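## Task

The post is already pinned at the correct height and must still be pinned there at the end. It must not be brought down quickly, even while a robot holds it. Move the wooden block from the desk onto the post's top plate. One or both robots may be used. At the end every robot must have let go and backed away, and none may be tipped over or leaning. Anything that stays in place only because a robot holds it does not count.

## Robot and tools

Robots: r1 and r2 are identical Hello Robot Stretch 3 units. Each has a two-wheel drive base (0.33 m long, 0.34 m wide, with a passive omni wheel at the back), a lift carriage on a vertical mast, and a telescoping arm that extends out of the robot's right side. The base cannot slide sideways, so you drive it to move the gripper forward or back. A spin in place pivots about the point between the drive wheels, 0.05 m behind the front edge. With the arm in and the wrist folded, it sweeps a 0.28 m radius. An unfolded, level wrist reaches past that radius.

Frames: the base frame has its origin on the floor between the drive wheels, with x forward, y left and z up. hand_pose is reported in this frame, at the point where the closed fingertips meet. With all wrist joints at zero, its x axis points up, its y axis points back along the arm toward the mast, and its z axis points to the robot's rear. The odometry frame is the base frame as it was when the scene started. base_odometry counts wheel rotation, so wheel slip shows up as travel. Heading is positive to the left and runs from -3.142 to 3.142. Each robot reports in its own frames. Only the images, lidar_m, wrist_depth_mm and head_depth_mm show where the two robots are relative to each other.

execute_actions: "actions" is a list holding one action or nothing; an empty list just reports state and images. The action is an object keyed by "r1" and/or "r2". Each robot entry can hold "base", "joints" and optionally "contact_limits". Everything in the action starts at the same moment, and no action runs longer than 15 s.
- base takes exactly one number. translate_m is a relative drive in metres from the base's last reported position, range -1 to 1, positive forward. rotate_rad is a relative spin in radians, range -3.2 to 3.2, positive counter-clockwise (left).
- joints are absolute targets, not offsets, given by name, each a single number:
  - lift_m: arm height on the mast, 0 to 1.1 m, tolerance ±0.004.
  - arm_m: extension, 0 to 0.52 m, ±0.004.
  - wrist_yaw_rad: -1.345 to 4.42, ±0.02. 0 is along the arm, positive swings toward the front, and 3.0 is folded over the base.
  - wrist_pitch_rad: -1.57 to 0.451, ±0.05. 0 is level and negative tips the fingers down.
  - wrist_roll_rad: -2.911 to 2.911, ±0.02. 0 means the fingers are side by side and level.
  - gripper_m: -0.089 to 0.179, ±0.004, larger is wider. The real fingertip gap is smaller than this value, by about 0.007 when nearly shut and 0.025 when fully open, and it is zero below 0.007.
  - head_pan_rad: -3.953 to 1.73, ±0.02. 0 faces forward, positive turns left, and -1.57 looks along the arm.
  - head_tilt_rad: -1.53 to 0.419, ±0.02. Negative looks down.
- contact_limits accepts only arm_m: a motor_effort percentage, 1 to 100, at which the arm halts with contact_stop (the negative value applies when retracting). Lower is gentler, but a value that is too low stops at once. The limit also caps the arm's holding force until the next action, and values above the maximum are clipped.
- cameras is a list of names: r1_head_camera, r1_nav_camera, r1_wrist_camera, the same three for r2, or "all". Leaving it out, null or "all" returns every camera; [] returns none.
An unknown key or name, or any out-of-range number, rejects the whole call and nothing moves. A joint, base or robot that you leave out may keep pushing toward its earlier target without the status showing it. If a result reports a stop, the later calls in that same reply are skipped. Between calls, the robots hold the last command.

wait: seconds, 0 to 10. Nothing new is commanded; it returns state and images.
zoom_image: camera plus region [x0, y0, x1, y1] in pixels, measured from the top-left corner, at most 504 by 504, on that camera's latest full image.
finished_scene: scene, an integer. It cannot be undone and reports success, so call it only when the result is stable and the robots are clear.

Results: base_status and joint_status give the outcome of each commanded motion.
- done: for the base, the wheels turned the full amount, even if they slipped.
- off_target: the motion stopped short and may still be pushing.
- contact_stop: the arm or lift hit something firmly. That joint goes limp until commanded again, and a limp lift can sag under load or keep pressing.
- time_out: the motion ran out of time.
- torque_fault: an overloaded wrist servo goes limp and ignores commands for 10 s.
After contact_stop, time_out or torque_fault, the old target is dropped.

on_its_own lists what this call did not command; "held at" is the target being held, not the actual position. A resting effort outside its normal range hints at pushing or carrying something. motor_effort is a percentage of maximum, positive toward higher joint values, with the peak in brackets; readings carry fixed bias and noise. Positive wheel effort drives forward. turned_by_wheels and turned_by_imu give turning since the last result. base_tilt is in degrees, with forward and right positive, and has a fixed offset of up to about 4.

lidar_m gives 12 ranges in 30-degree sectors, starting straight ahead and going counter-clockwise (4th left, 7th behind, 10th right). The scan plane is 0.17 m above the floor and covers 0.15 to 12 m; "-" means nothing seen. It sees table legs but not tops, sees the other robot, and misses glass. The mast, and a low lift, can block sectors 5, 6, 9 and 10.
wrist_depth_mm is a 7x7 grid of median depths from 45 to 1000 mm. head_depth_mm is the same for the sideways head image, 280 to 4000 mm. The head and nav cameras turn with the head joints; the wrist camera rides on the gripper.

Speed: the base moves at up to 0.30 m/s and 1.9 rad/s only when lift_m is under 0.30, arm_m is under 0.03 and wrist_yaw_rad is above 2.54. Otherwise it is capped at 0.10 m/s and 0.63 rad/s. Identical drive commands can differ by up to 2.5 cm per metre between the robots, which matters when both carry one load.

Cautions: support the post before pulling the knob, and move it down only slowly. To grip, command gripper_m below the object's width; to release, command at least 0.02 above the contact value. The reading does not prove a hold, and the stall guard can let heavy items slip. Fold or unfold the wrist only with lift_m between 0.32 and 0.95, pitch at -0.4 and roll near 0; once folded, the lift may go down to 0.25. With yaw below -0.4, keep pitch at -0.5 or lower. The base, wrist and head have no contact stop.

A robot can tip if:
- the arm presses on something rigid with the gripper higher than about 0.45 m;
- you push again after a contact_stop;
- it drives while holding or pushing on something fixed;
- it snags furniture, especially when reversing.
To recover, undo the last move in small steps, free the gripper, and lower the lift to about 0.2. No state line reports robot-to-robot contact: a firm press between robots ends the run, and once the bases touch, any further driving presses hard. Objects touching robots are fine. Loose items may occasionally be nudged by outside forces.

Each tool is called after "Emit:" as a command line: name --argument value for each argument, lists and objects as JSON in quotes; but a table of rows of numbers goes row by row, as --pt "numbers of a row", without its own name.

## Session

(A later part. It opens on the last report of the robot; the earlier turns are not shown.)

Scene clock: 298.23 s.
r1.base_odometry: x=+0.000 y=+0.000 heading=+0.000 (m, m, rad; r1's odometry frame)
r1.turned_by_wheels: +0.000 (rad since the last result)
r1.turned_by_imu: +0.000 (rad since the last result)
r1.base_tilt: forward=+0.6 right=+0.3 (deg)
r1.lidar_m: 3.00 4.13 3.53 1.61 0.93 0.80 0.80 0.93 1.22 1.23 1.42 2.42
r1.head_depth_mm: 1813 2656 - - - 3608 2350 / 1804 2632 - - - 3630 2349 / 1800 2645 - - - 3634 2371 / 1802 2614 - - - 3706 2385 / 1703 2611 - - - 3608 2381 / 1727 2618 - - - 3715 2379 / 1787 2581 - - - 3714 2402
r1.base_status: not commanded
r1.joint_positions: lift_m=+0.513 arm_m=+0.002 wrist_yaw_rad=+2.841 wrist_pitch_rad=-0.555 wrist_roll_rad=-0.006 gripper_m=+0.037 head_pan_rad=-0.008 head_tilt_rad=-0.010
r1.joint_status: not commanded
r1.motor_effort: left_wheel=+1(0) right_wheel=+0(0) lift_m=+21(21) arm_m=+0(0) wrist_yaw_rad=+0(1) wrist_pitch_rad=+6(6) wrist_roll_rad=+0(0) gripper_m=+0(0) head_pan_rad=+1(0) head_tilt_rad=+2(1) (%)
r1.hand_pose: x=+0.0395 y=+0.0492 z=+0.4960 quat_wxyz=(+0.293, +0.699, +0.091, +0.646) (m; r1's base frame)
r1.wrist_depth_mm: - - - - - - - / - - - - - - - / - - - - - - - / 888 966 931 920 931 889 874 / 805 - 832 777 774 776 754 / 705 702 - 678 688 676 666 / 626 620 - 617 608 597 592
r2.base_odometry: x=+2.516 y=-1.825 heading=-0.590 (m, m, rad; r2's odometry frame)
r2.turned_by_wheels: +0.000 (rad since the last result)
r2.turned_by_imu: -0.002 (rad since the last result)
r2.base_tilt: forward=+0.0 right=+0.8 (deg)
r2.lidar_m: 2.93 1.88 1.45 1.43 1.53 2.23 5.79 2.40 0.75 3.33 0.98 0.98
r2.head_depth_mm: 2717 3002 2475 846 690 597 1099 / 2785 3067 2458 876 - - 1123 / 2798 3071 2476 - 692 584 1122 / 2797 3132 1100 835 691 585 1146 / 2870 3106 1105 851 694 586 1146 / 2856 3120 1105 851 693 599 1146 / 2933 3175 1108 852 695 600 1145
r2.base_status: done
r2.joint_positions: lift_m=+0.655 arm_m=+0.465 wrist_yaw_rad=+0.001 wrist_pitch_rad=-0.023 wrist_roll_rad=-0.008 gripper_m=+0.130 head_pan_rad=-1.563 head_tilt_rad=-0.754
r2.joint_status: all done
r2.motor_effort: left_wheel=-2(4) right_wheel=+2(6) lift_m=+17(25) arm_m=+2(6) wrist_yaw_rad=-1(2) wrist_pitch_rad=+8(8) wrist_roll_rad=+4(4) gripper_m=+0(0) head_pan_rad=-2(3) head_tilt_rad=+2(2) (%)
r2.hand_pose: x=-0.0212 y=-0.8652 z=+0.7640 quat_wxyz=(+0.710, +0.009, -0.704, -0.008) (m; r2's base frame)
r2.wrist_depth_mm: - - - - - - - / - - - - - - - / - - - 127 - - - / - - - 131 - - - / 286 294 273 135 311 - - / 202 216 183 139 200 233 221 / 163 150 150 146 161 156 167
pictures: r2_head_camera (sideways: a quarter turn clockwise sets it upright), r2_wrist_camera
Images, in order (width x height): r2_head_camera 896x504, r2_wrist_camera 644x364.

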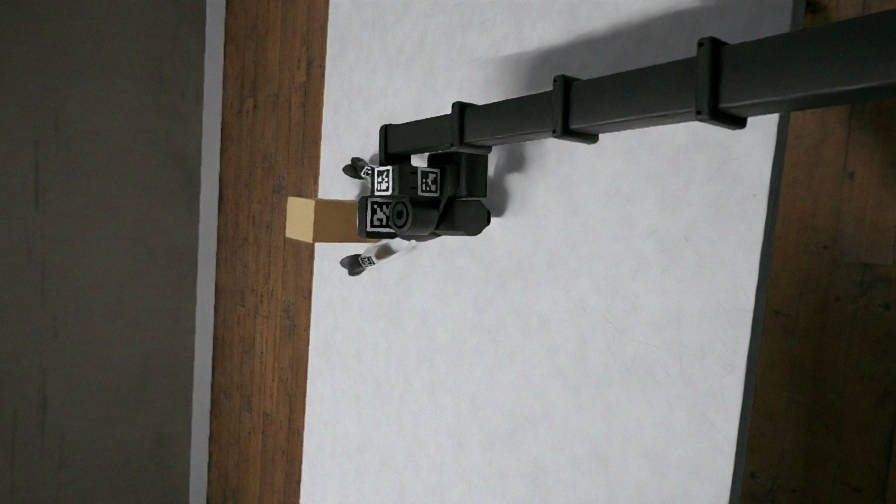

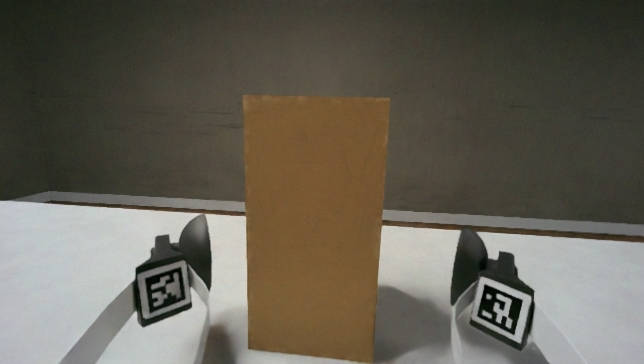

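Emit:
execute_actions --actions '[{"r2": {"joints": {"gripper_m": 0.0}}}]' --cameras '["r2_wrist_camera"]'

Emit:
execute_actions --actions '[{"r2": {"joints": {"lift_m": 0.70}}}]' --cameras '["r2_wrist_camera", "r2_head_camera"]'

Scene clock: 310.07 s.
r1.base_odometry: x=+0.000 y=+0.000 heading=+0.000 (m, m, rad; r1's odometry frame)
r1.turned_by_wheels: +0.000 (rad since the last result)
r1.turned_by_imu: +0.000 (rad since the last result)
r1.base_tilt: forward=+0.6 right=+0.3 (deg)
r1.lidar_m: 3.01 4.10 3.54 1.61 0.93 0.80 0.80 0.93 1.23 1.23 1.42 2.42
r1.head_depth_mm: 1809 2630 - - - 3634 2340 / 1804 2627 - - - 3604 2352 / 1801 2638 - - - 3659 2378 / 1789 2633 - - - 3663 2366 / 1717 2636 - - - 3668 2380 / 1714 2571 - - - 3676 2380 / 1768 2580 - - - 3700 2382
r1.base_status: not commanded
r1.joint_positions: lift_m=+0.513 arm_m=+0.002 wrist_yaw_rad=+2.841 wrist_pitch_rad=-0.555 wrist_roll_rad=-0.006 gripper_m=+0.037 head_pan_rad=-0.008 head_tilt_rad=-0.010
r1.joint_status: not commanded
r1.motor_effort: left_wheel=+1(0) right_wheel=+0(0) lift_m=+21(21) arm_m=+0(0) wrist_yaw_rad=+1(0) wrist_pitch_rad=+6(6) wrist_roll_rad=+0(0) gripper_m=+0(0) head_pan_rad=+0(0) head_tilt_rad=+1(1) (%)
r1.hand_pose: x=+0.0395 y=+0.0492 z=+0.4960 quat_wxyz=(+0.293, +0.699, +0.091, +0.646) (m; r1's base frame)
r1.wrist_depth_mm: - - - - - - - / - - - - - - - / - - - - - - - / 880 947 939 911 928 874 890 / 811 - 799 794 804 771 760 / 705 695 - 684 693 676 666 / 624 620 - 596 606 599 605
r2.base_odometry: x=+2.516 y=-1.825 heading=-0.590 (m, m, rad; r2's odometry frame)
r2.turned_by_wheels: +0.000 (rad since the last result)
r2.turned_by_imu: -0.001 (rad since the last result)
r2.base_tilt: forward=+0.0 right=+0.8 (deg)
r2.lidar_m: 2.93 1.87 1.45 1.43 1.53 2.24 5.79 2.40 0.76 3.32 0.98 0.98
r2.head_depth_mm: 2738 3002 2462 846 690 596 1100 / 2767 3032 2456 875 - - 1123 / 2794 3027 1100 - 692 585 1121 / 2809 3126 1101 838 692 583 1149 / 2889 3107 1103 850 694 587 1146 / 2856 3170 1105 853 694 598 1144 / 2910 3182 1106 857 695 599 1146
r2.base_status: not commanded
r2.joint_positions: lift_m=+0.655 arm_m=+0.465 wrist_yaw_rad=+0.001 wrist_pitch_rad=-0.023 wrist_roll_rad=-0.008 gripper_m=+0.001 head_pan_rad=-1.563 head_tilt_rad=-0.754
r2.joint_status: all done
r2.motor_effort: left_wheel=-2(3) right_wheel=+2(2) lift_m=+18(18) arm_m=+2(3) wrist_yaw_rad=-2(2) wrist_pitch_rad=+8(8) wrist_roll_rad=+4(4) gripper_m=-25(100) head_pan_rad=-2(3) head_tilt_rad=+2(1) (%)
r2.hand_pose: x=-0.0211 y=-0.8653 z=+0.7640 quat_wxyz=(+0.710, +0.009, -0.704, -0.008) (m; r2's base frame)
r2.wrist_depth_mm: - - - - - - - / - - - - - - - / - - - 124 - - - / - - - 127 - - - / 287 291 296 132 264 319 - / 201 202 - 136 135 217 221 / 155 156 154 141 154 165 166
pictures: r2_wrist_camera
Images, in order (width x height): r2_wrist_camera 644x364.

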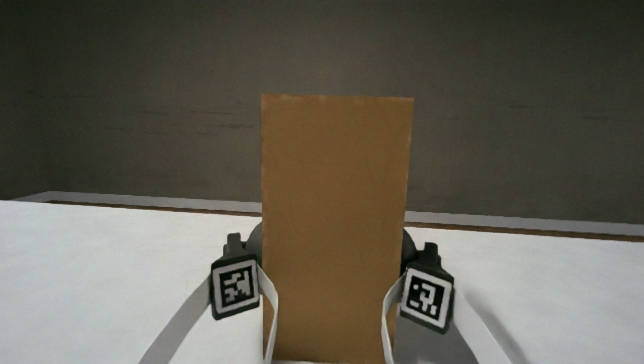

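Scene clock: 311.30 s.
r1.base_odometry: x=+0.000 y=+0.000 heading=+0.000 (m, m, rad; r1's odometry frame)
r1.turned_by_wheels: +0.000 (rad since the last result)
r1.turned_by_imu: +0.000 (rad since the last result)
r1.base_tilt: forward=+0.6 right=+0.3 (deg)
r1.lidar_m: 3.01 4.14 3.54 1.61 0.93 0.80 0.80 0.93 1.23 1.23 1.42 2.43
r1.head_depth_mm: 1813 2655 - - - 3649 2356 / 1793 2629 - - - 3672 2383 / 1815 2638 - - - 3624 2368 / 1791 2602 - - - 3629 2358 / 1716 2596 - - - 3740 2389 / 1705 2611 - - - 3704 2409 / 1783 2595 - - - 3671 2398
r1.base_status: not commanded
r1.joint_positions: lift_m=+0.513 arm_m=+0.002 wrist_yaw_rad=+2.841 wrist_pitch_rad=-0.555 wrist_roll_rad=-0.006 gripper_m=+0.037 head_pan_rad=-0.008 head_tilt_rad=-0.010
r1.joint_status: not commanded
r1.motor_effort: left_wheel=+1(0) right_wheel=+0(0) lift_m=+21(21) arm_m=+0(0) wrist_yaw_rad=+1(0) wrist_pitch_rad=+6(6) wrist_roll_rad=+0(0) gripper_m=+0(0) head_pan_rad=+0(0) head_tilt_rad=+1(1) (%)
r1.hand_pose: x=+0.0395 y=+0.0492 z=+0.4960 quat_wxyz=(+0.293, +0.699, +0.091, +0.646) (m; r1's base frame)
r1.wrist_depth_mm: - - - - - - - / - - - - - - - / - - - - - - - / 890 966 941 918 922 899 881 / 813 - 817 783 793 786 761 / 715 700 - 678 678 670 681 / 628 616 - 593 613 599 584
r2.base_odometry: x=+2.516 y=-1.825 heading=-0.590 (m, m, rad; r2's odometry frame)
r2.turned_by_wheels: +0.000 (rad since the last result)
r2.turned_by_imu: +0.000 (rad since the last result)
r2.base_tilt: forward=+0.0 right=+0.8 (deg)
r2.lidar_m: 2.94 1.87 1.46 1.43 1.52 2.24 5.80 2.40 0.75 3.31 0.98 0.98
r2.head_depth_mm: 2724 3021 2448 846 692 598 - / 2727 3075 2443 874 - 570 1121 / 2796 3067 2574 798 694 584 1125 / 2822 3071 1100 822 693 583 1144 / 2826 3142 1105 851 693 585 1146 / 2880 3123 1107 849 692 599 1144 / 2931 3181 1106 852 695 600 1145
r2.base_status: not commanded
r2.joint_positions: lift_m=+0.700 arm_m=+0.465 wrist_yaw_rad=+0.001 wrist_pitch_rad=-0.049 wrist_roll_rad=-0.008 gripper_m=+0.008 head_pan_rad=-1.563 head_tilt_rad=-0.754
r2.joint_status: all done
r2.on_its_own: gripper_m is held at +0.007, not at your +0.000, by its stall guard, which is still easing
r2.motor_effort: left_wheel=-2(2) right_wheel=+1(1) lift_m=+28(29) arm_m=+2(2) wrist_yaw_rad=-2(2) wrist_pitch_rad=+17(18) wrist_roll_rad=+4(4) gripper_m=-22(27) head_pan_rad=-3(3) head_tilt_rad=+2(2) (%)
r2.hand_pose: x=-0.0211 y=-0.8644 z=+0.8018 quat_wxyz=(+0.710, +0.018, -0.704, -0.017) (m; r2's base frame)
r2.wrist_depth_mm: - - - - - - - / - - - - - - - / - - - 125 - - - / - - - 128 - - - / 369 375 - 132 - - - / 264 266 - 136 135 284 286 / 206 207 210 141 205 217 220
pictures: r2_head_camera (sideways: a quarter turn clockwise sets it upright), r2_wrist_camera
Images, in order (width x height): r2_head_camera 896x504, r2_wrist_camera 644x364.

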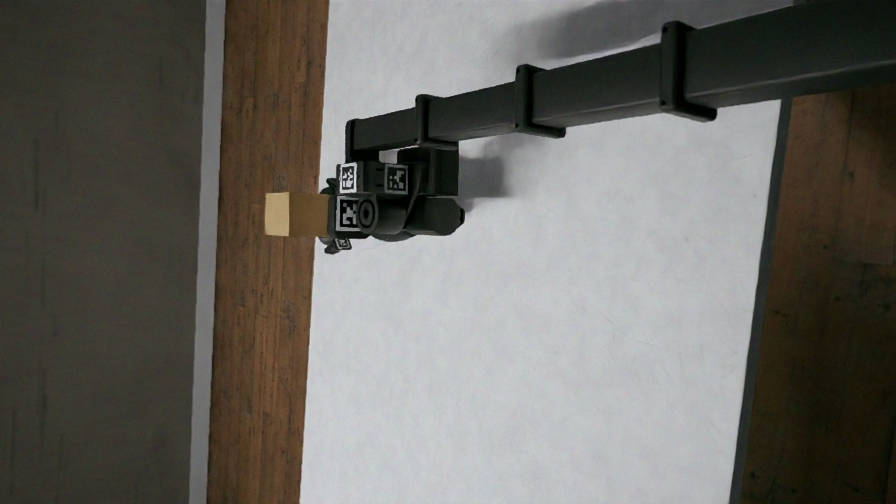

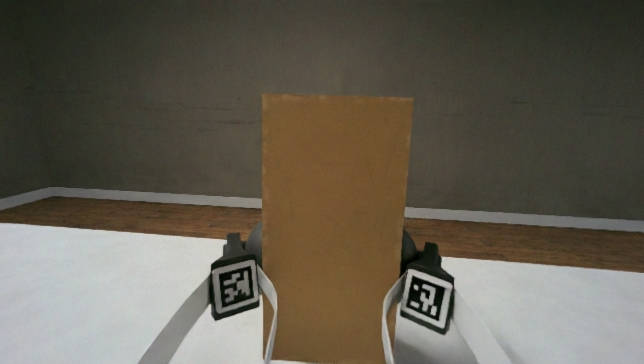

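Emit:
execute_actions --actions '[{"r2": {"base": {"translate_m": -1.0}, "joints": {"lift_m": 1.0, "arm_m": 0.3, "gripper_m": 0.012, "head_pan_rad": -2.6, "head_tilt_rad": -0.3}}}]' --cameras '["r2_head_camera", "r2_wrist_camera"]'

Scene clock: 343.80 s.
r1.base_odometry: x=+0.000 y=+0.000 heading=+0.000 (m, m, rad; r1's odometry frame)
r1.turned_by_wheels: +0.000 (rad since the last result)
r1.turned_by_imu: -0.001 (rad since the last result)
r1.base_tilt: forward=+0.6 right=+0.2 (deg)
r1.lidar_m: 3.03 4.12 3.53 1.60 0.93 0.80 0.80 0.93 1.23 1.23 1.42 2.42
r1.head_depth_mm: 1806 2676 - - - 3618 2341 / 1802 2649 - - - 3605 2368 / 1808 2649 - - - 3655 2350 / 1793 2588 - - - 3667 2383 / 1725 2607 - - - 3617 2371 / 1713 2601 - - - 3701 2393 / 1777 2585 - - - 3731 2393
r1.base_status: not commanded
r1.joint_positions: lift_m=+0.513 arm_m=+0.002 wrist_yaw_rad=+2.841 wrist_pitch_rad=-0.555 wrist_roll_rad=-0.006 gripper_m=+0.037 head_pan_rad=-0.008 head_tilt_rad=-0.010
r1.joint_status: not commanded
r1.motor_effort: left_wheel=+0(0) right_wheel=+0(0) lift_m=+22(21) arm_m=+0(0) wrist_yaw_rad=+0(0) wrist_pitch_rad=+6(6) wrist_roll_rad=+0(0) gripper_m=+0(0) head_pan_rad=+0(0) head_tilt_rad=+1(1) (%)
r1.hand_pose: x=+0.0395 y=+0.0492 z=+0.4960 quat_wxyz=(+0.293, +0.699, +0.091, +0.646) (m; r1's base frame)
r1.wrist_depth_mm: - - - - - - - / - - - - - - - / - - - - - - - / 889 969 913 921 915 885 880 / 821 - 811 794 776 748 749 / 695 687 - 675 677 666 661 / 624 612 - 598 592 596 588
r2.base_odometry: x=+1.686 y=-1.268 heading=-0.590 (m, m, rad; r2's odometry frame)
r2.turned_by_wheels: +0.000 (rad since the last result)
r2.turned_by_imu: -0.003 (rad since the last result)
r2.base_tilt: forward=+0.0 right=+0.8 (deg)
r2.lidar_m: 3.90 1.99 1.54 1.52 1.62 2.39 4.83 1.49 3.32 3.24 0.72 1.83
r2.head_depth_mm: 3518 - - - 2771 1951 1643 / 3308 - - - 2771 1950 - / 3550 - - - 2757 2032 - / 3528 - - - 2565 1944 - / 3539 - - - 2730 2134 - / 3500 3753 - - 2899 - - / 3213 3366 3519 3578 2729 - -
r2.base_status: done
r2.joint_positions: lift_m=+1.000 arm_m=+0.300 wrist_yaw_rad=+0.001 wrist_pitch_rad=-0.050 wrist_roll_rad=-0.007 gripper_m=+0.016 head_pan_rad=-2.593 head_tilt_rad=-0.310
r2.joint_status: gripper_m off_target (ended at +0.016, target +0.012); the others done
r2.motor_effort: left_wheel=-2(6) right_wheel=+2(3) lift_m=+28(30) arm_m=-2(2) wrist_yaw_rad=-1(2) wrist_pitch_rad=+18(18) wrist_roll_rad=+4(4) gripper_m=-20(29) head_pan_rad=-3(27) head_tilt_rad=+5(37) (%)
r2.hand_pose: x=-0.0212 y=-0.7000 z=+1.1015 quat_wxyz=(+0.710, +0.018, -0.704, -0.018) (m; r2's base frame)
r2.wrist_depth_mm: - - - - - - - / - - - - - - - / - - - - - - - / - - - 167 - - - / - - - 148 - - - / - - - 134 134 - - / - - - 122 - - -
pictures: r2_head_camera (sideways: a quarter turn clockwise sets it upright), r2_wrist_camera
Images, in order (width x height): r2_head_camera 896x504, r2_wrist_camera 644x364.

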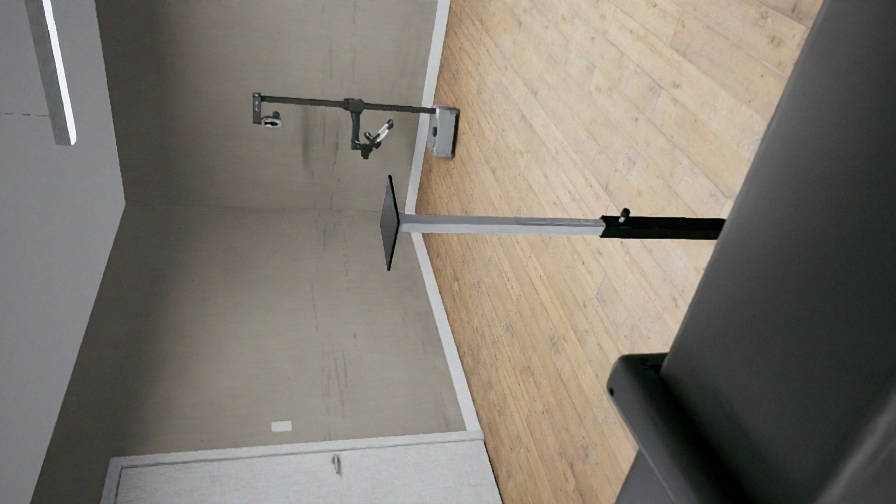

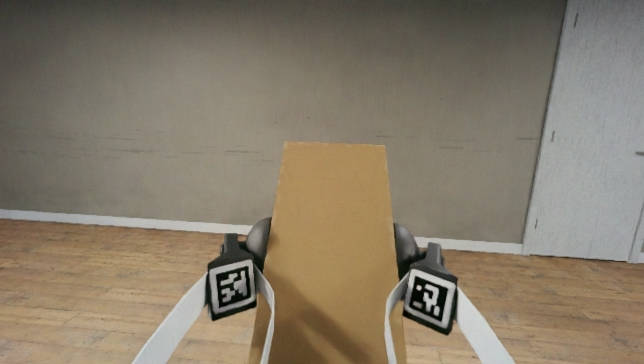

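Emit:
execute_actions --actions '[{"r2": {"base": {"translate_m": -1.0}, "joints": {"gripper_m": 0.008, "arm_m": 0.2, "lift_m": 0.96, "head_pan_rad": -1.9, "head_tilt_rad": -0.45}}}]' --cameras '["r2_head_camera", "r2_wrist_camera"]'

Scene clock: 416.57 s.
r1.base_odometry: x=+0.000 y=+0.000 heading=+0.000 (m, m, rad; r1's odometry frame)
r1.turned_by_wheels: +0.000 (rad since the last result)
r1.turned_by_imu: -0.001 (rad since the last result)
r1.base_tilt: forward=+0.6 right=+0.3 (deg)
r1.lidar_m: 3.02 3.57 3.55 1.61 0.93 0.80 0.80 0.92 1.22 1.23 1.42 2.43
r1.head_depth_mm: 1818 2654 - - - 3540 2353 / 1806 2638 - - - 3592 2372 / 1799 2659 - - - 3654 2358 / 1799 2605 - - - 3683 2374 / 1708 2608 - - - 3691 2371 / 1701 2625 - - - 3686 2400 / 1795 2581 - - - 3259 2421
r1.base_status: not commanded
r1.joint_positions: lift_m=+0.513 arm_m=+0.002 wrist_yaw_rad=+2.841 wrist_pitch_rad=-0.555 wrist_roll_rad=-0.006 gripper_m=+0.037 head_pan_rad=-0.008 head_tilt_rad=-0.010
r1.joint_status: not commanded
r1.motor_effort: left_wheel=+1(1) right_wheel=+0(0) lift_m=+21(21) arm_m=+0(0) wrist_yaw_rad=+0(0) wrist_pitch_rad=+6(6) wrist_roll_rad=+0(0) gripper_m=+0(0) head_pan_rad=+0(0) head_tilt_rad=+1(2) (%)
r1.hand_pose: x=+0.0395 y=+0.0492 z=+0.4960 quat_wxyz=(+0.293, +0.699, +0.091, +0.646) (m; r1's base frame)
r1.wrist_depth_mm: - - - - - - - / - - - - - - - / - - - - - - - / 893 942 928 913 916 902 904 / 808 - 804 788 816 769 759 / 698 689 - 681 669 669 660 / 624 617 - 616 604 603 600
r2.base_odometry: x=+0.855 y=-0.712 heading=-0.590 (m, m, rad; r2's odometry frame)
r2.turned_by_wheels: +0.000 (rad since the last result)
r2.turned_by_imu: -0.004 (rad since the last result)
r2.base_tilt: forward=+0.0 right=+0.8 (deg)
r2.lidar_m: 2.78 2.10 1.64 1.60 1.71 2.52 3.84 3.60 0.79 3.14 3.38 1.55
r2.head_depth_mm: 2898 3131 3376 3207 2281 - - / 2786 3010 3307 3192 - - - / 2763 2931 3200 1743 - 1508 1315 / 2698 2880 3103 - - 1668 1312 / 2638 2836 3029 - - 1653 1352 / 2611 2764 2943 - - 1616 1350 / 2538 2691 2911 2821 2096 1671 1347
r2.base_status: done
r2.joint_positions: lift_m=+0.960 arm_m=+0.200 wrist_yaw_rad=+0.001 wrist_pitch_rad=-0.051 wrist_roll_rad=-0.007 gripper_m=+0.015 head_pan_rad=-1.907 head_tilt_rad=-0.444
r2.joint_status: gripper_m off_target (ended at +0.015, target +0.008); the others done
r2.on_its_own: gripper_m is held at +0.014, not at your +0.008, by its stall guard, which is not easing now
r2.motor_effort: left_wheel=-2(6) right_wheel=+1(3) lift_m=+19(23) arm_m=-3(3) wrist_yaw_rad=-2(2) wrist_pitch_rad=+18(17) wrist_roll_rad=+4(4) gripper_m=-20(63) head_pan_rad=+2(28) head_tilt_rad=-4(21) (%)
r2.hand_pose: x=-0.0212 y=-0.6000 z=+1.0618 quat_wxyz=(+0.710, +0.019, -0.704, -0.018) (m; r2's base frame)
r2.wrist_depth_mm: - - - - - - - / - - - - - - - / - - - - - - - / - - - 167 - - - / - - - 148 - - 292 / - - - 134 134 - 329 / - - - 122 - - 348
pictures: r2_head_camera (sideways: a quarter turn clockwise sets it upright), r2_wrist_camera
Images, in order (width x height): r2_head_camera 896x504, r2_wrist_camera 644x364.

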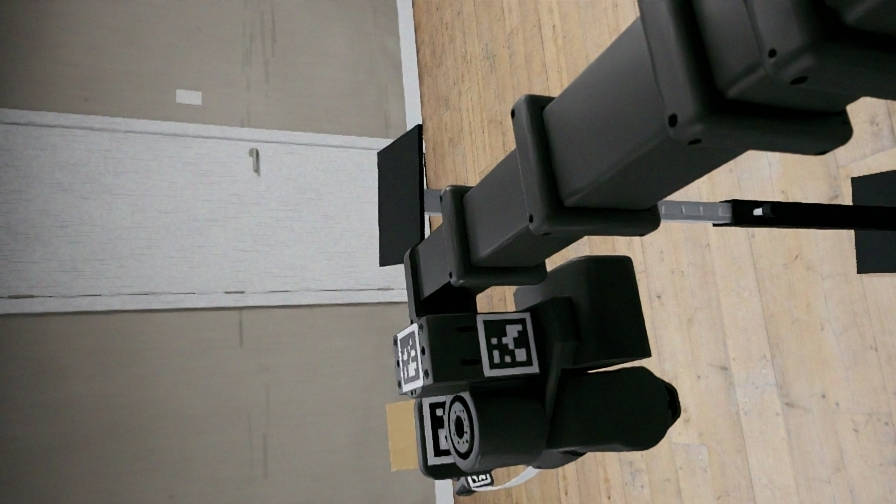

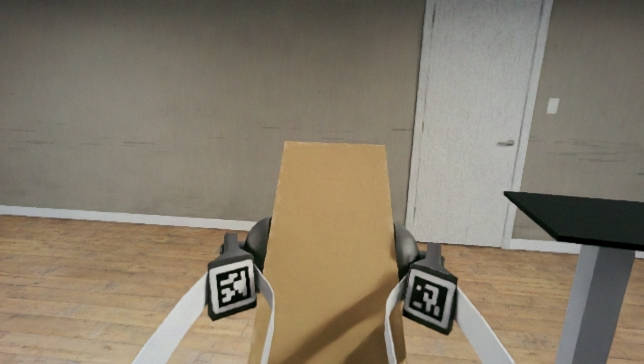

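Emit:
execute_actions --actions '[{"r2": {"base": {"translate_m": -0.2}, "joints": {"wrist_yaw_rad": -0.3, "arm_m": 0.225, "lift_m": 0.94, "head_pan_rad": -1.75, "head_tilt_rad": -0.5}}}]' --cameras '["r2_head_camera", "r2_wrist_camera"]'

Scene clock: 500.93 s.
r1.base_odometry: x=+0.000 y=+0.000 heading=+0.000 (m, m, rad; r1's odometry frame)
r1.turned_by_wheels: +0.000 (rad since the last result)
r1.turned_by_imu: +0.000 (rad since the last result)
r1.base_tilt: forward=+0.6 right=+0.2 (deg)
r1.lidar_m: 3.02 3.40 3.53 1.61 0.93 0.80 0.80 0.93 1.23 1.23 1.42 2.42
r1.head_depth_mm: 1816 2654 - - - 3594 2352 / 1801 2619 - - - 3626 2389 / 1801 2636 - - - 3623 2368 / 1800 2645 - - - 3683 2374 / 1722 2624 - - - 3661 2387 / 1710 2593 - - - 3719 2402 / 1785 2569 - - - 3092 2375
r1.base_status: not commanded
r1.joint_positions: lift_m=+0.513 arm_m=+0.002 wrist_yaw_rad=+2.841 wrist_pitch_rad=-0.555 wrist_roll_rad=-0.006 gripper_m=+0.037 head_pan_rad=-0.008 head_tilt_rad=-0.010
r1.joint_status: not commanded
r1.motor_effort: left_wheel=+1(0) right_wheel=+1(0) lift_m=+21(21) arm_m=+0(0) wrist_yaw_rad=+0(1) wrist_pitch_rad=+6(6) wrist_roll_rad=+0(0) gripper_m=+0(0) head_pan_rad=+0(0) head_tilt_rad=+1(1) (%)
r1.hand_pose: x=+0.0395 y=+0.0492 z=+0.4960 quat_wxyz=(+0.293, +0.699, +0.091, +0.646) (m; r1's base frame)
r1.wrist_depth_mm: - - - - - - - / - - - - - - - / - - - - - - - / 876 949 919 902 928 898 870 / 807 - 830 795 825 773 771 / 698 713 - 672 660 666 657 / 614 625 - 603 600 594 591
r2.base_odometry: x=+0.689 y=-0.600 heading=-0.590 (m, m, rad; r2's odometry frame)
r2.turned_by_wheels: +0.000 (rad since the last result)
r2.turned_by_imu: -0.002 (rad since the last result)
r2.base_tilt: forward=+0.0 right=+0.8 (deg)
r2.lidar_m: 2.96 2.12 1.65 1.63 1.73 2.54 3.63 3.38 3.18 0.74 3.34 1.74
r2.head_depth_mm: 2617 2879 3156 2847 - - - / 2649 2840 3072 3191 - 1537 1298 / 2636 2799 3065 - 1950 1590 1300 / 2613 2805 2966 - - 1491 1228 / 2612 2792 3034 - - 1592 1306 / 2561 2777 2999 2852 2033 1591 1301 / 2566 2760 2998 2830 2041 1578 1298
r2.base_status: done
r2.joint_positions: lift_m=+0.940 arm_m=+0.225 wrist_yaw_rad=-0.298 wrist_pitch_rad=-0.063 wrist_roll_rad=-0.006 gripper_m=+0.015 head_pan_rad=-1.757 head_tilt_rad=-0.496
r2.joint_status: all done
r2.on_its_own: gripper_m is held at +0.014, not at your +0.008, by its stall guard, which is still easing
r2.motor_effort: left_wheel=+0(9) right_wheel=+0(16) lift_m=+19(20) arm_m=+1(4) wrist_yaw_rad=-2(34) wrist_pitch_rad=+23(26) wrist_roll_rad=+3(4) gripper_m=-21(24) head_pan_rad=+2(13) head_tilt_rad=-3(13) (%)
r2.hand_pose: x=-0.0962 y=-0.6127 z=+1.0386 quat_wxyz=(+0.698, -0.082, -0.700, -0.128) (m; r2's base frame)
r2.wrist_depth_mm: - - - - - - - / - - - - - - - / - - - - - - - / - - 357 177 - - - / - - - 152 - - - / - - - 133 134 - - / - - - 119 - - -
pictures: r2_head_camera (sideways: a quarter turn clockwise sets it upright), r2_wrist_camera
Images, in order (width x height): r2_head_camera 896x504, r2_wrist_camera 644x364.

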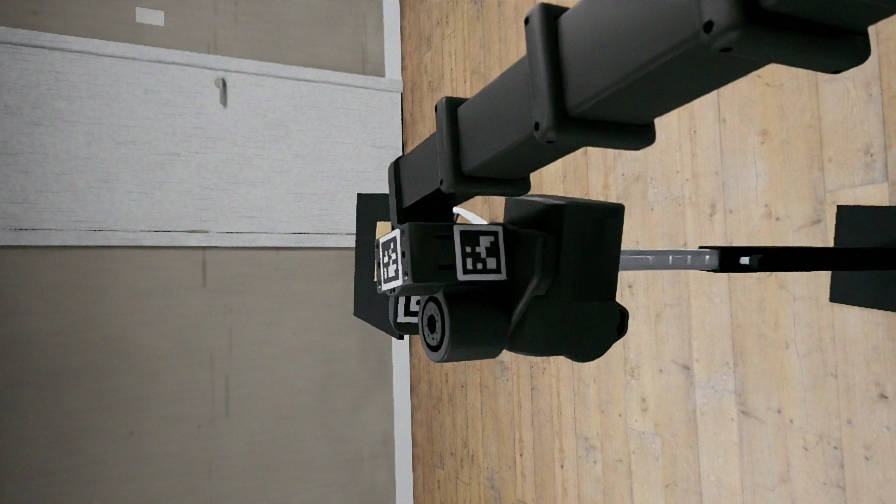

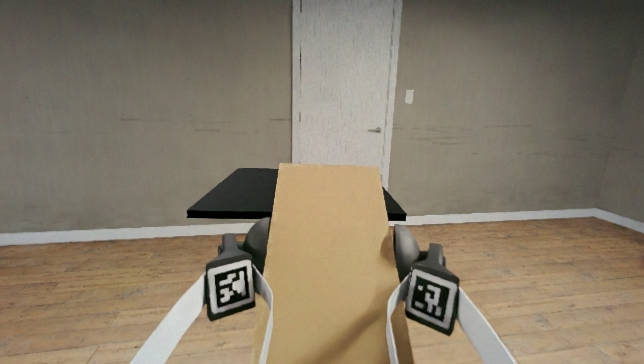

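Emit:
execute_actions --actions '[{"r2": {"joints": {"arm_m": 0.205}}}]' --cameras '[]'

Emit:
execute_actions --actions '[{"r2": {"joints": {"lift_m": 0.98}}}]' --cameras '["r2_wrist_camera", "r1_head_camera"]'

Scene clock: 525.43 s.
r1.base_odometry: x=+0.000 y=+0.000 heading=+0.000 (m, m, rad; r1's odometry frame)
r1.turned_by_wheels: +0.000 (rad since the last result)
r1.turned_by_imu: +0.000 (rad since the last result)
r1.base_tilt: forward=+0.6 right=+0.2 (deg)
r1.lidar_m: 3.01 3.41 3.55 1.61 0.93 0.80 0.80 0.92 1.23 1.23 1.42 2.42
r1.head_depth_mm: 1809 2648 - - - 3577 2366 / 1813 2664 - - - 3555 2357 / 1796 2621 - - - 3627 2380 / 1798 2627 - - - 3637 2385 / 1720 2595 - - - 3721 2375 / 1711 2606 - - - 3711 2374 / 1780 2594 - - - 3083 2420
r1.base_status: not commanded
r1.joint_positions: lift_m=+0.513 arm_m=+0.002 wrist_yaw_rad=+2.841 wrist_pitch_rad=-0.555 wrist_roll_rad=-0.006 gripper_m=+0.037 head_pan_rad=-0.008 head_tilt_rad=-0.010
r1.joint_status: not commanded
r1.motor_effort: left_wheel=+0(1) right_wheel=+0(1) lift_m=+21(21) arm_m=+0(0) wrist_yaw_rad=+1(0) wrist_pitch_rad=+6(6) wrist_roll_rad=+0(0) gripper_m=+0(0) head_pan_rad=+0(0) head_tilt_rad=+0(1) (%)
r1.hand_pose: x=+0.0395 y=+0.0492 z=+0.4960 quat_wxyz=(+0.293, +0.699, +0.091, +0.646) (m; r1's base frame)
r1.wrist_depth_mm: - - - - - - - / - - - - - - - / - - - - - - - / 890 936 920 899 916 884 881 / 819 - 805 791 799 766 759 / 702 695 - 691 683 677 690 / 620 631 - 614 608 593 593
r2.base_odometry: x=+0.689 y=-0.600 heading=-0.590 (m, m, rad; r2's odometry frame)
r2.turned_by_wheels: +0.000 (rad since the last result)
r2.turned_by_imu: -0.002 (rad since the last result)
r2.base_tilt: forward=+0.0 right=+0.8 (deg)
r2.lidar_m: 2.97 2.13 1.66 1.63 1.74 2.55 3.63 3.38 3.16 0.74 3.34 1.74
r2.head_depth_mm: 2630 2895 3141 2855 - - - / 2643 2817 3141 3148 - 1528 1298 / 2591 2808 3071 2551 1954 1595 1299 / 2596 2793 2961 - - 1474 1224 / 2574 2799 3014 3059 - 1583 1293 / 2567 2780 3015 2838 2029 1587 1299 / 2540 2781 3007 2835 2031 1586 1308
r2.base_status: not commanded
r2.joint_positions: lift_m=+0.940 arm_m=+0.205 wrist_yaw_rad=-0.298 wrist_pitch_rad=-0.055 wrist_roll_rad=-0.006 gripper_m=+0.019 head_pan_rad=-1.757 head_tilt_rad=-0.496
r2.joint_status: all done
r2.on_its_own: gripper_m is held at +0.017, not at your +0.008, by its stall guard, which is not easing now
r2.motor_effort: left_wheel=-1(1) right_wheel=+0(0) lift_m=+20(20) arm_m=-3(3) wrist_yaw_rad=-2(2) wrist_pitch_rad=+19(22) wrist_roll_rad=+3(3) gripper_m=-21(20) head_pan_rad=+2(2) head_tilt_rad=-3(3) (%)
r2.hand_pose: x=-0.0963 y=-0.5936 z=+1.0406 quat_wxyz=(+0.699, -0.085, -0.699, -0.125) (m; r2's base frame)
r2.wrist_depth_mm: - - - - - - - / - - - - - - - / - - - - - - - / - - 375 175 - - - / - - - 151 - - - / - - - 133 134 - - / - - - 119 - - -
pictures: none
No camera images: the call's "cameras" was empty. Leave "cameras" out to get every camera's image.

Scene clock: 526.60 s.
r1.base_odometry: x=+0.000 y=+0.000 heading=+0.000 (m, m, rad; r1's odometry frame)
r1.turned_by_wheels: +0.000 (rad since the last result)
r1.turned_by_imu: +0.000 (rad since the last result)
r1.base_tilt: forward=+0.6 right=+0.2 (deg)
r1.lidar_m: 3.00 3.40 3.56 1.61 0.93 0.80 0.80 0.93 1.23 1.23 1.42 2.42
r1.head_depth_mm: 1816 2633 - - - 3615 2363 / 1802 2637 - - - 3600 2359 / 1796 2621 - - - 3661 2370 / 1797 2611 - - - 3654 2364 / 1720 2614 - - - 3680 2386 / 1714 2610 - - - 3677 2376 / 1768 2617 - - - 3093 2370
r1.base_status: not commanded
r1.joint_positions: lift_m=+0.513 arm_m=+0.002 wrist_yaw_rad=+2.841 wrist_pitch_rad=-0.555 wrist_roll_rad=-0.006 gripper_m=+0.037 head_pan_rad=-0.008 head_tilt_rad=-0.010
r1.joint_status: not commanded
r1.motor_effort: left_wheel=+0(0) right_wheel=+0(0) lift_m=+21(21) arm_m=+0(0) wrist_yaw_rad=+0(1) wrist_pitch_rad=+5(6) wrist_roll_rad=+0(0) gripper_m=+0(0) head_pan_rad=+0(0) head_tilt_rad=+1(1) (%)
r1.hand_pose: x=+0.0395 y=+0.0492 z=+0.4960 quat_wxyz=(+0.293, +0.699, +0.091, +0.646) (m; r1's base frame)
r1.wrist_depth_mm: - - - - - - - / - - - - - - - / - - - - - - - / 910 985 913 921 904 897 881 / 813 - 799 796 791 777 766 / 718 685 - 684 680 673 650 / 622 626 - 606 589 596 592
r2.base_odometry: x=+0.689 y=-0.600 heading=-0.590 (m, m, rad; r2's odometry frame)
r2.turned_by_wheels: +0.000 (rad since the last result)
r2.turned_by_imu: +0.000 (rad since the last result)
r2.base_tilt: forward=+0.0 right=+0.7 (deg)
r2.lidar_m: 2.97 2.12 1.65 1.62 1.74 2.55 3.64 3.40 3.18 0.74 3.35 1.74
r2.head_depth_mm: 2645 2891 3165 3205 - 1565 1290 / 2655 2895 3100 - 1896 1587 1298 / 2585 2824 3038 - 1953 1583 1302 / 2604 2787 2976 - 1821 1490 1229 / 2615 2805 2998 - 1884 1589 1300 / 2580 2773 3016 2823 2039 1583 1298 / 2572 2777 3000 2830 2026 1598 1302
r2.base_status: not commanded
r2.joint_positions: lift_m=+0.980 arm_m=+0.205 wrist_yaw_rad=-0.298 wrist_pitch_rad=-0.054 wrist_roll_rad=-0.006 gripper_m=+0.019 head_pan_rad=-1.757 head_tilt_rad=-0.496
r2.joint_status: all done
r2.on_its_own: gripper_m is held at +0.017, not at your +0.008, by its stall guard, which is not easing now
r2.motor_effort: left_wheel=-1(1) right_wheel=+0(0) lift_m=+28(31) arm_m=-3(3) wrist_yaw_rad=-3(2) wrist_pitch_rad=+18(20) wrist_roll_rad=+3(3) gripper_m=-21(20) head_pan_rad=+2(2) head_tilt_rad=-3(3) (%)
r2.hand_pose: x=-0.0963 y=-0.5936 z=+1.0806 quat_wxyz=(+0.699, -0.086, -0.699, -0.124) (m; r2's base frame)
r2.wrist_depth_mm: - - - - - - - / - - - - - - - / - - - - - - - / - - - 176 - - - / - - 349 152 - - - / - - - 133 134 - - / - - - 119 - - -
pictures: r1_head_camera (sideways: a quarter turn clockwise sets it upright), r2_wrist_camera
Images, in order (width x height): r1_head_camera 896x504, r2_wrist_camera 644x364.

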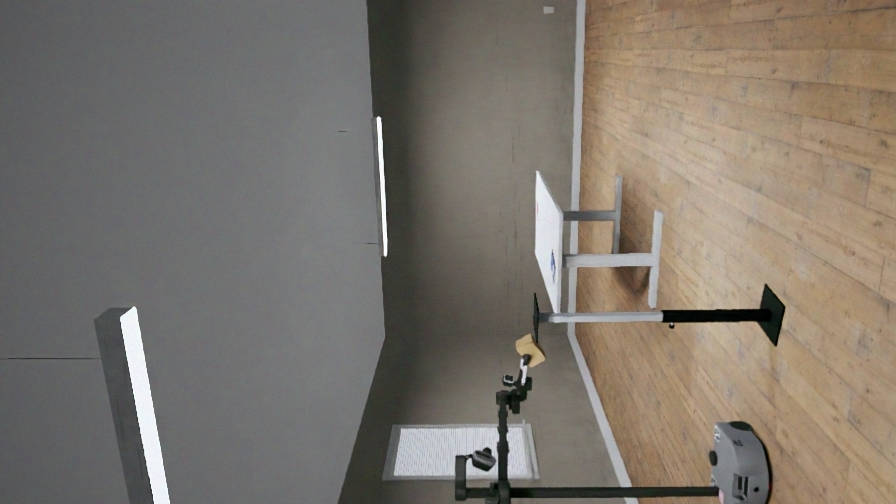

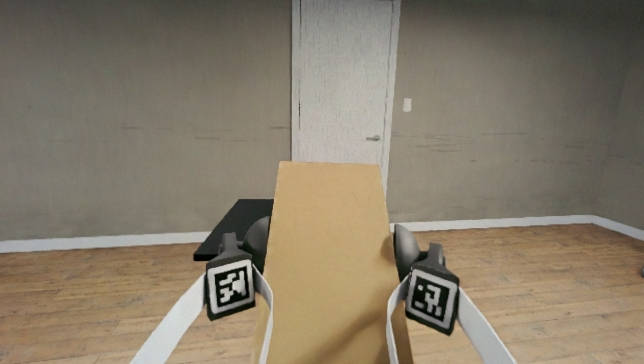

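r1's camera gives a side view; let me zoom.

Emit:
zoom_image --camera "r1_head_camera" --region '[480, 280, 600, 400]'

Region (480, 280, 600, 400) of r1_head_camera's 896x504 image, scaled by 4.200, with more detail than that image has.

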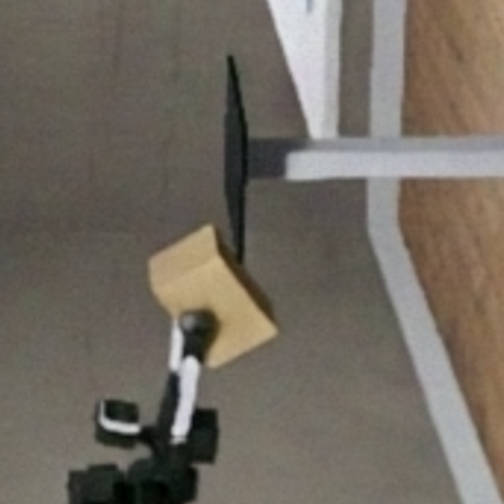

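Emit:
execute_actions --actions '[{"r2": {"base": {"translate_m": -0.029}, "joints": {"lift_m": 1.045, "arm_m": 0.4}}}]' --cameras '["r2_wrist_camera", "r1_head_camera", "r2_head_camera"]'

Emit:
zoom_image --camera "r1_head_camera" --region '[480, 270, 600, 390]'

Scene clock: 633.27 s.
r1.base_odometry: x=+0.000 y=+0.000 heading=+0.000 (m, m, rad; r1's odometry frame)
r1.turned_by_wheels: +0.000 (rad since the last result)
r1.turned_by_imu: +0.000 (rad since the last result)
r1.base_tilt: forward=+0.6 right=+0.3 (deg)
r1.lidar_m: 3.03 3.38 3.55 1.61 0.93 0.80 0.80 0.92 1.23 1.22 1.42 2.43
r1.head_depth_mm: 1804 2626 - - - 3611 2344 / 1810 2647 - - - 3590 2356 / 1796 2630 - - - 3637 2385 / 1812 2624 - - - 3679 2375 / 1715 2616 - - - 3658 2380 / 1718 2628 - - - 3762 2397 / 1778 2590 - - - 3044 2395
r1.base_status: not commanded
r1.joint_positions: lift_m=+0.513 arm_m=+0.002 wrist_yaw_rad=+2.841 wrist_pitch_rad=-0.555 wrist_roll_rad=-0.006 gripper_m=+0.037 head_pan_rad=-0.008 head_tilt_rad=-0.010
r1.joint_status: not commanded
r1.motor_effort: left_wheel=+0(0) right_wheel=+0(1) lift_m=+21(21) arm_m=+0(0) wrist_yaw_rad=+0(0) wrist_pitch_rad=+6(6) wrist_roll_rad=+0(0) gripper_m=+0(0) head_pan_rad=+0(1) head_tilt_rad=+2(1) (%)
r1.hand_pose: x=+0.0395 y=+0.0492 z=+0.4960 quat_wxyz=(+0.293, +0.699, +0.091, +0.646) (m; r1's base frame)
r1.wrist_depth_mm: - - - - - - - / - - - - - - - / - - - - - - - / 892 978 918 909 899 879 868 / 813 - 843 779 791 779 736 / 715 691 - 678 664 684 668 / 625 610 - 607 598 613 594
r2.base_odometry: x=+0.665 y=-0.584 heading=-0.590 (m, m, rad; r2's odometry frame)
r2.turned_by_wheels: +0.000 (rad since the last result)
r2.turned_by_imu: -0.002 (rad since the last result)
r2.base_tilt: forward=+0.0 right=+0.8 (deg)
r2.lidar_m: 2.99 2.13 1.66 1.63 1.74 2.54 3.61 3.36 3.16 0.73 3.33 1.77
r2.head_depth_mm: 2663 2857 - 2481 2035 1576 1301 / 2628 2800 - 2823 2033 1587 1302 / 2645 2748 3097 2840 2043 1583 1306 / 2598 2738 3026 2533 1953 1550 1230 / 2588 2763 - 2540 2032 1579 1297 / 2562 2766 3053 2820 2021 1586 1299 / 2556 2766 3008 2845 2032 1585 1303
r2.base_status: done
r2.joint_positions: lift_m=+1.045 arm_m=+0.400 wrist_yaw_rad=-0.300 wrist_pitch_rad=-0.053 wrist_roll_rad=-0.006 gripper_m=+0.019 head_pan_rad=-1.757 head_tilt_rad=-0.496
r2.joint_status: all done
r2.on_its_own: gripper_m is held at +0.017, not at your +0.008, by its stall guard, which is not easing now
r2.motor_effort: left_wheel=-1(5) right_wheel=+1(3) lift_m=+28(29) arm_m=+3(5) wrist_yaw_rad=-1(3) wrist_pitch_rad=+18(19) wrist_roll_rad=+3(3) gripper_m=-21(20) head_pan_rad=+2(2) head_tilt_rad=-4(2) (%)
r2.hand_pose: x=-0.0967 y=-0.7878 z=+1.1457 quat_wxyz=(+0.699, -0.086, -0.699, -0.125) (m; r2's base frame)
r2.wrist_depth_mm: - - - - - - - / - - - - - - - / - - - - - - - / - - - 174 - - - / - - - 152 - - - / - - - 133 134 - - / - - - 119 - - -
pictures: r1_head_camera (sideways: a quarter turn clockwise sets it upright), r2_head_camera (sideways: a quarter turn clockwise sets it upright), r2_wrist_camera
Images, in order (width x height): r1_head_camera 896x504, r2_head_camera 896x504, r2_wrist_camera 644x364.

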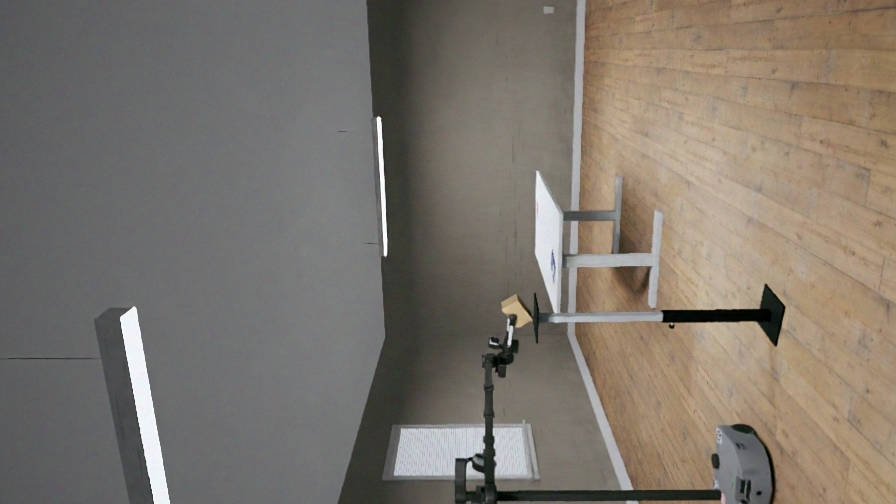

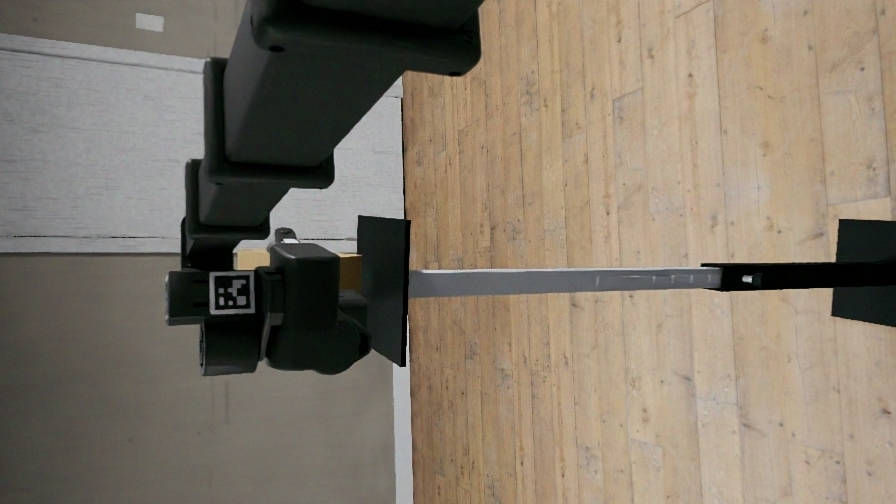

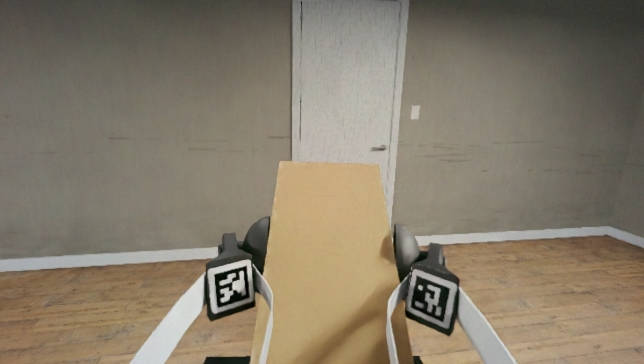

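Region (480, 270, 600, 390) of r1_head_camera's 896x504 image, scaled by 4.200, with more detail than that image has.

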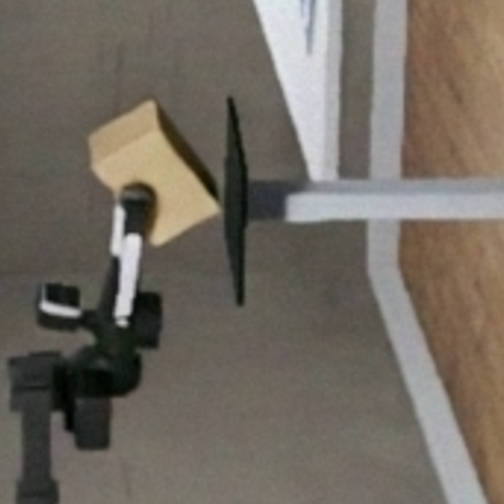

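Emit:
execute_actions --actions '[{"r2": {"joints": {"lift_m": 1.018}}}]' --cameras '["r2_wrist_camera", "r1_head_camera"]'

Emit:
zoom_image --camera "r1_head_camera" --region '[480, 270, 600, 390]'

Scene clock: 642.50 s.
r1.base_odometry: x=+0.000 y=+0.000 heading=+0.000 (m, m, rad; r1's odometry frame)
r1.turned_by_wheels: +0.000 (rad since the last result)
r1.turned_by_imu: +0.000 (rad since the last result)
r1.base_tilt: forward=+0.6 right=+0.2 (deg)
r1.lidar_m: 3.03 3.38 3.55 1.61 0.93 0.80 0.80 0.93 1.23 1.23 1.42 2.42
r1.head_depth_mm: 1816 2655 - - - 3555 2361 / 1798 2657 - - - 3632 2344 / 1792 2624 - - - 3634 2355 / 1794 2580 - - - 3670 2397 / 1710 2603 - - - 3707 2386 / 1709 2605 - - - 3704 2387 / 1772 2573 - - - 3045 2392
r1.base_status: not commanded
r1.joint_positions: lift_m=+0.513 arm_m=+0.002 wrist_yaw_rad=+2.841 wrist_pitch_rad=-0.555 wrist_roll_rad=-0.006 gripper_m=+0.037 head_pan_rad=-0.008 head_tilt_rad=-0.010
r1.joint_status: not commanded
r1.motor_effort: left_wheel=+0(0) right_wheel=+0(0) lift_m=+21(21) arm_m=+0(0) wrist_yaw_rad=+0(0) wrist_pitch_rad=+6(6) wrist_roll_rad=+0(0) gripper_m=+0(0) head_pan_rad=+0(0) head_tilt_rad=+1(2) (%)
r1.hand_pose: x=+0.0395 y=+0.0492 z=+0.4960 quat_wxyz=(+0.293, +0.699, +0.091, +0.646) (m; r1's base frame)
r1.wrist_depth_mm: - - - - - - - / - - - - - - - / - - - - - - - / 890 963 938 916 925 894 893 / 837 - 811 788 807 763 777 / 709 675 - 677 678 678 670 / 630 613 - 608 598 603 599
r2.base_odometry: x=+0.665 y=-0.584 heading=-0.590 (m, m, rad; r2's odometry frame)
r2.turned_by_wheels: +0.000 (rad since the last result)
r2.turned_by_imu: -0.001 (rad since the last result)
r2.base_tilt: forward=+0.1 right=+0.7 (deg)
r2.lidar_m: 3.00 2.13 1.65 1.62 1.73 2.55 3.62 3.38 3.18 0.73 3.35 1.77
r2.head_depth_mm: 2706 2871 3058 - 1886 1591 1305 / 2636 2853 - 2561 2034 1583 1300 / 2573 2787 - 2847 2022 1584 1300 / 2581 2787 3059 2547 1959 1542 1224 / 2578 2788 - 2544 2036 1577 1297 / 2578 2778 3008 2852 2017 1581 1300 / 2555 2751 2990 2831 2045 1587 1301
r2.base_status: not commanded
r2.joint_positions: lift_m=+1.018 arm_m=+0.400 wrist_yaw_rad=-0.300 wrist_pitch_rad=-0.016 wrist_roll_rad=-0.006 gripper_m=+0.019 head_pan_rad=-1.757 head_tilt_rad=-0.496
r2.joint_status: all done
r2.on_its_own: gripper_m is held at +0.017, not at your +0.008, by its stall guard, which is not easing now
r2.motor_effort: left_wheel=-1(1) right_wheel=+0(1) lift_m=+16(25) arm_m=+3(3) wrist_yaw_rad=-1(1) wrist_pitch_rad=+6(19) wrist_roll_rad=+3(3) gripper_m=-21(21) head_pan_rad=+2(2) head_tilt_rad=-3(4) (%)
r2.hand_pose: x=-0.0970 y=-0.7890 z=+1.1288 quat_wxyz=(+0.701, -0.099, -0.698, -0.112) (m; r2's base frame)
r2.wrist_depth_mm: - - - - - - - / - - - - - - - / - - - - - - - / - - - 179 - - - / - - - 152 - - - / - - - 133 133 - - / - - - 118 169 - -
pictures: r1_head_camera (sideways: a quarter turn clockwise sets it upright), r2_wrist_camera
Images, in order (width x height): r1_head_camera 896x504, r2_wrist_camera 644x364.

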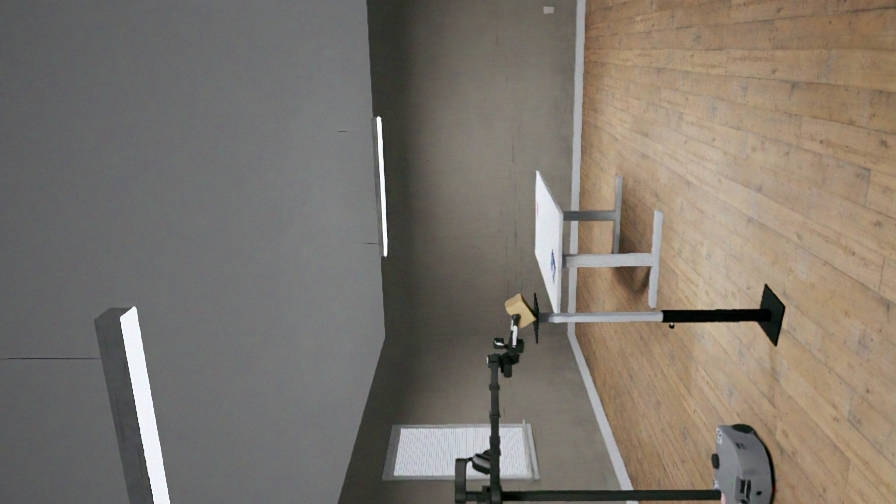

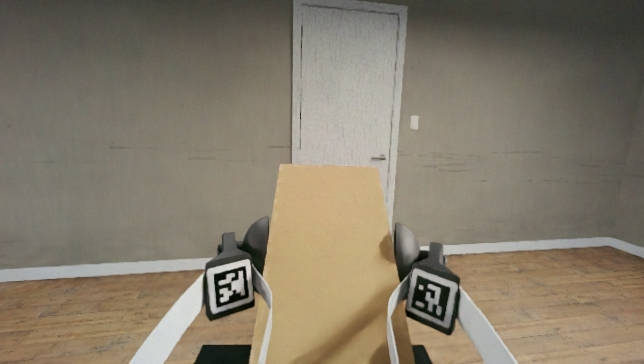

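Region (480, 270, 600, 390) of r1_head_camera's 896x504 image, scaled by 4.200, with more detail than that image has.

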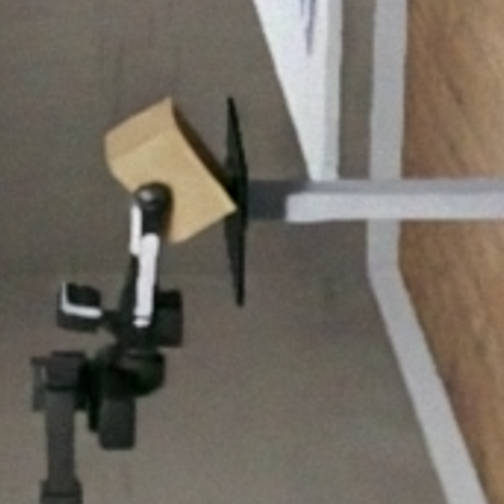

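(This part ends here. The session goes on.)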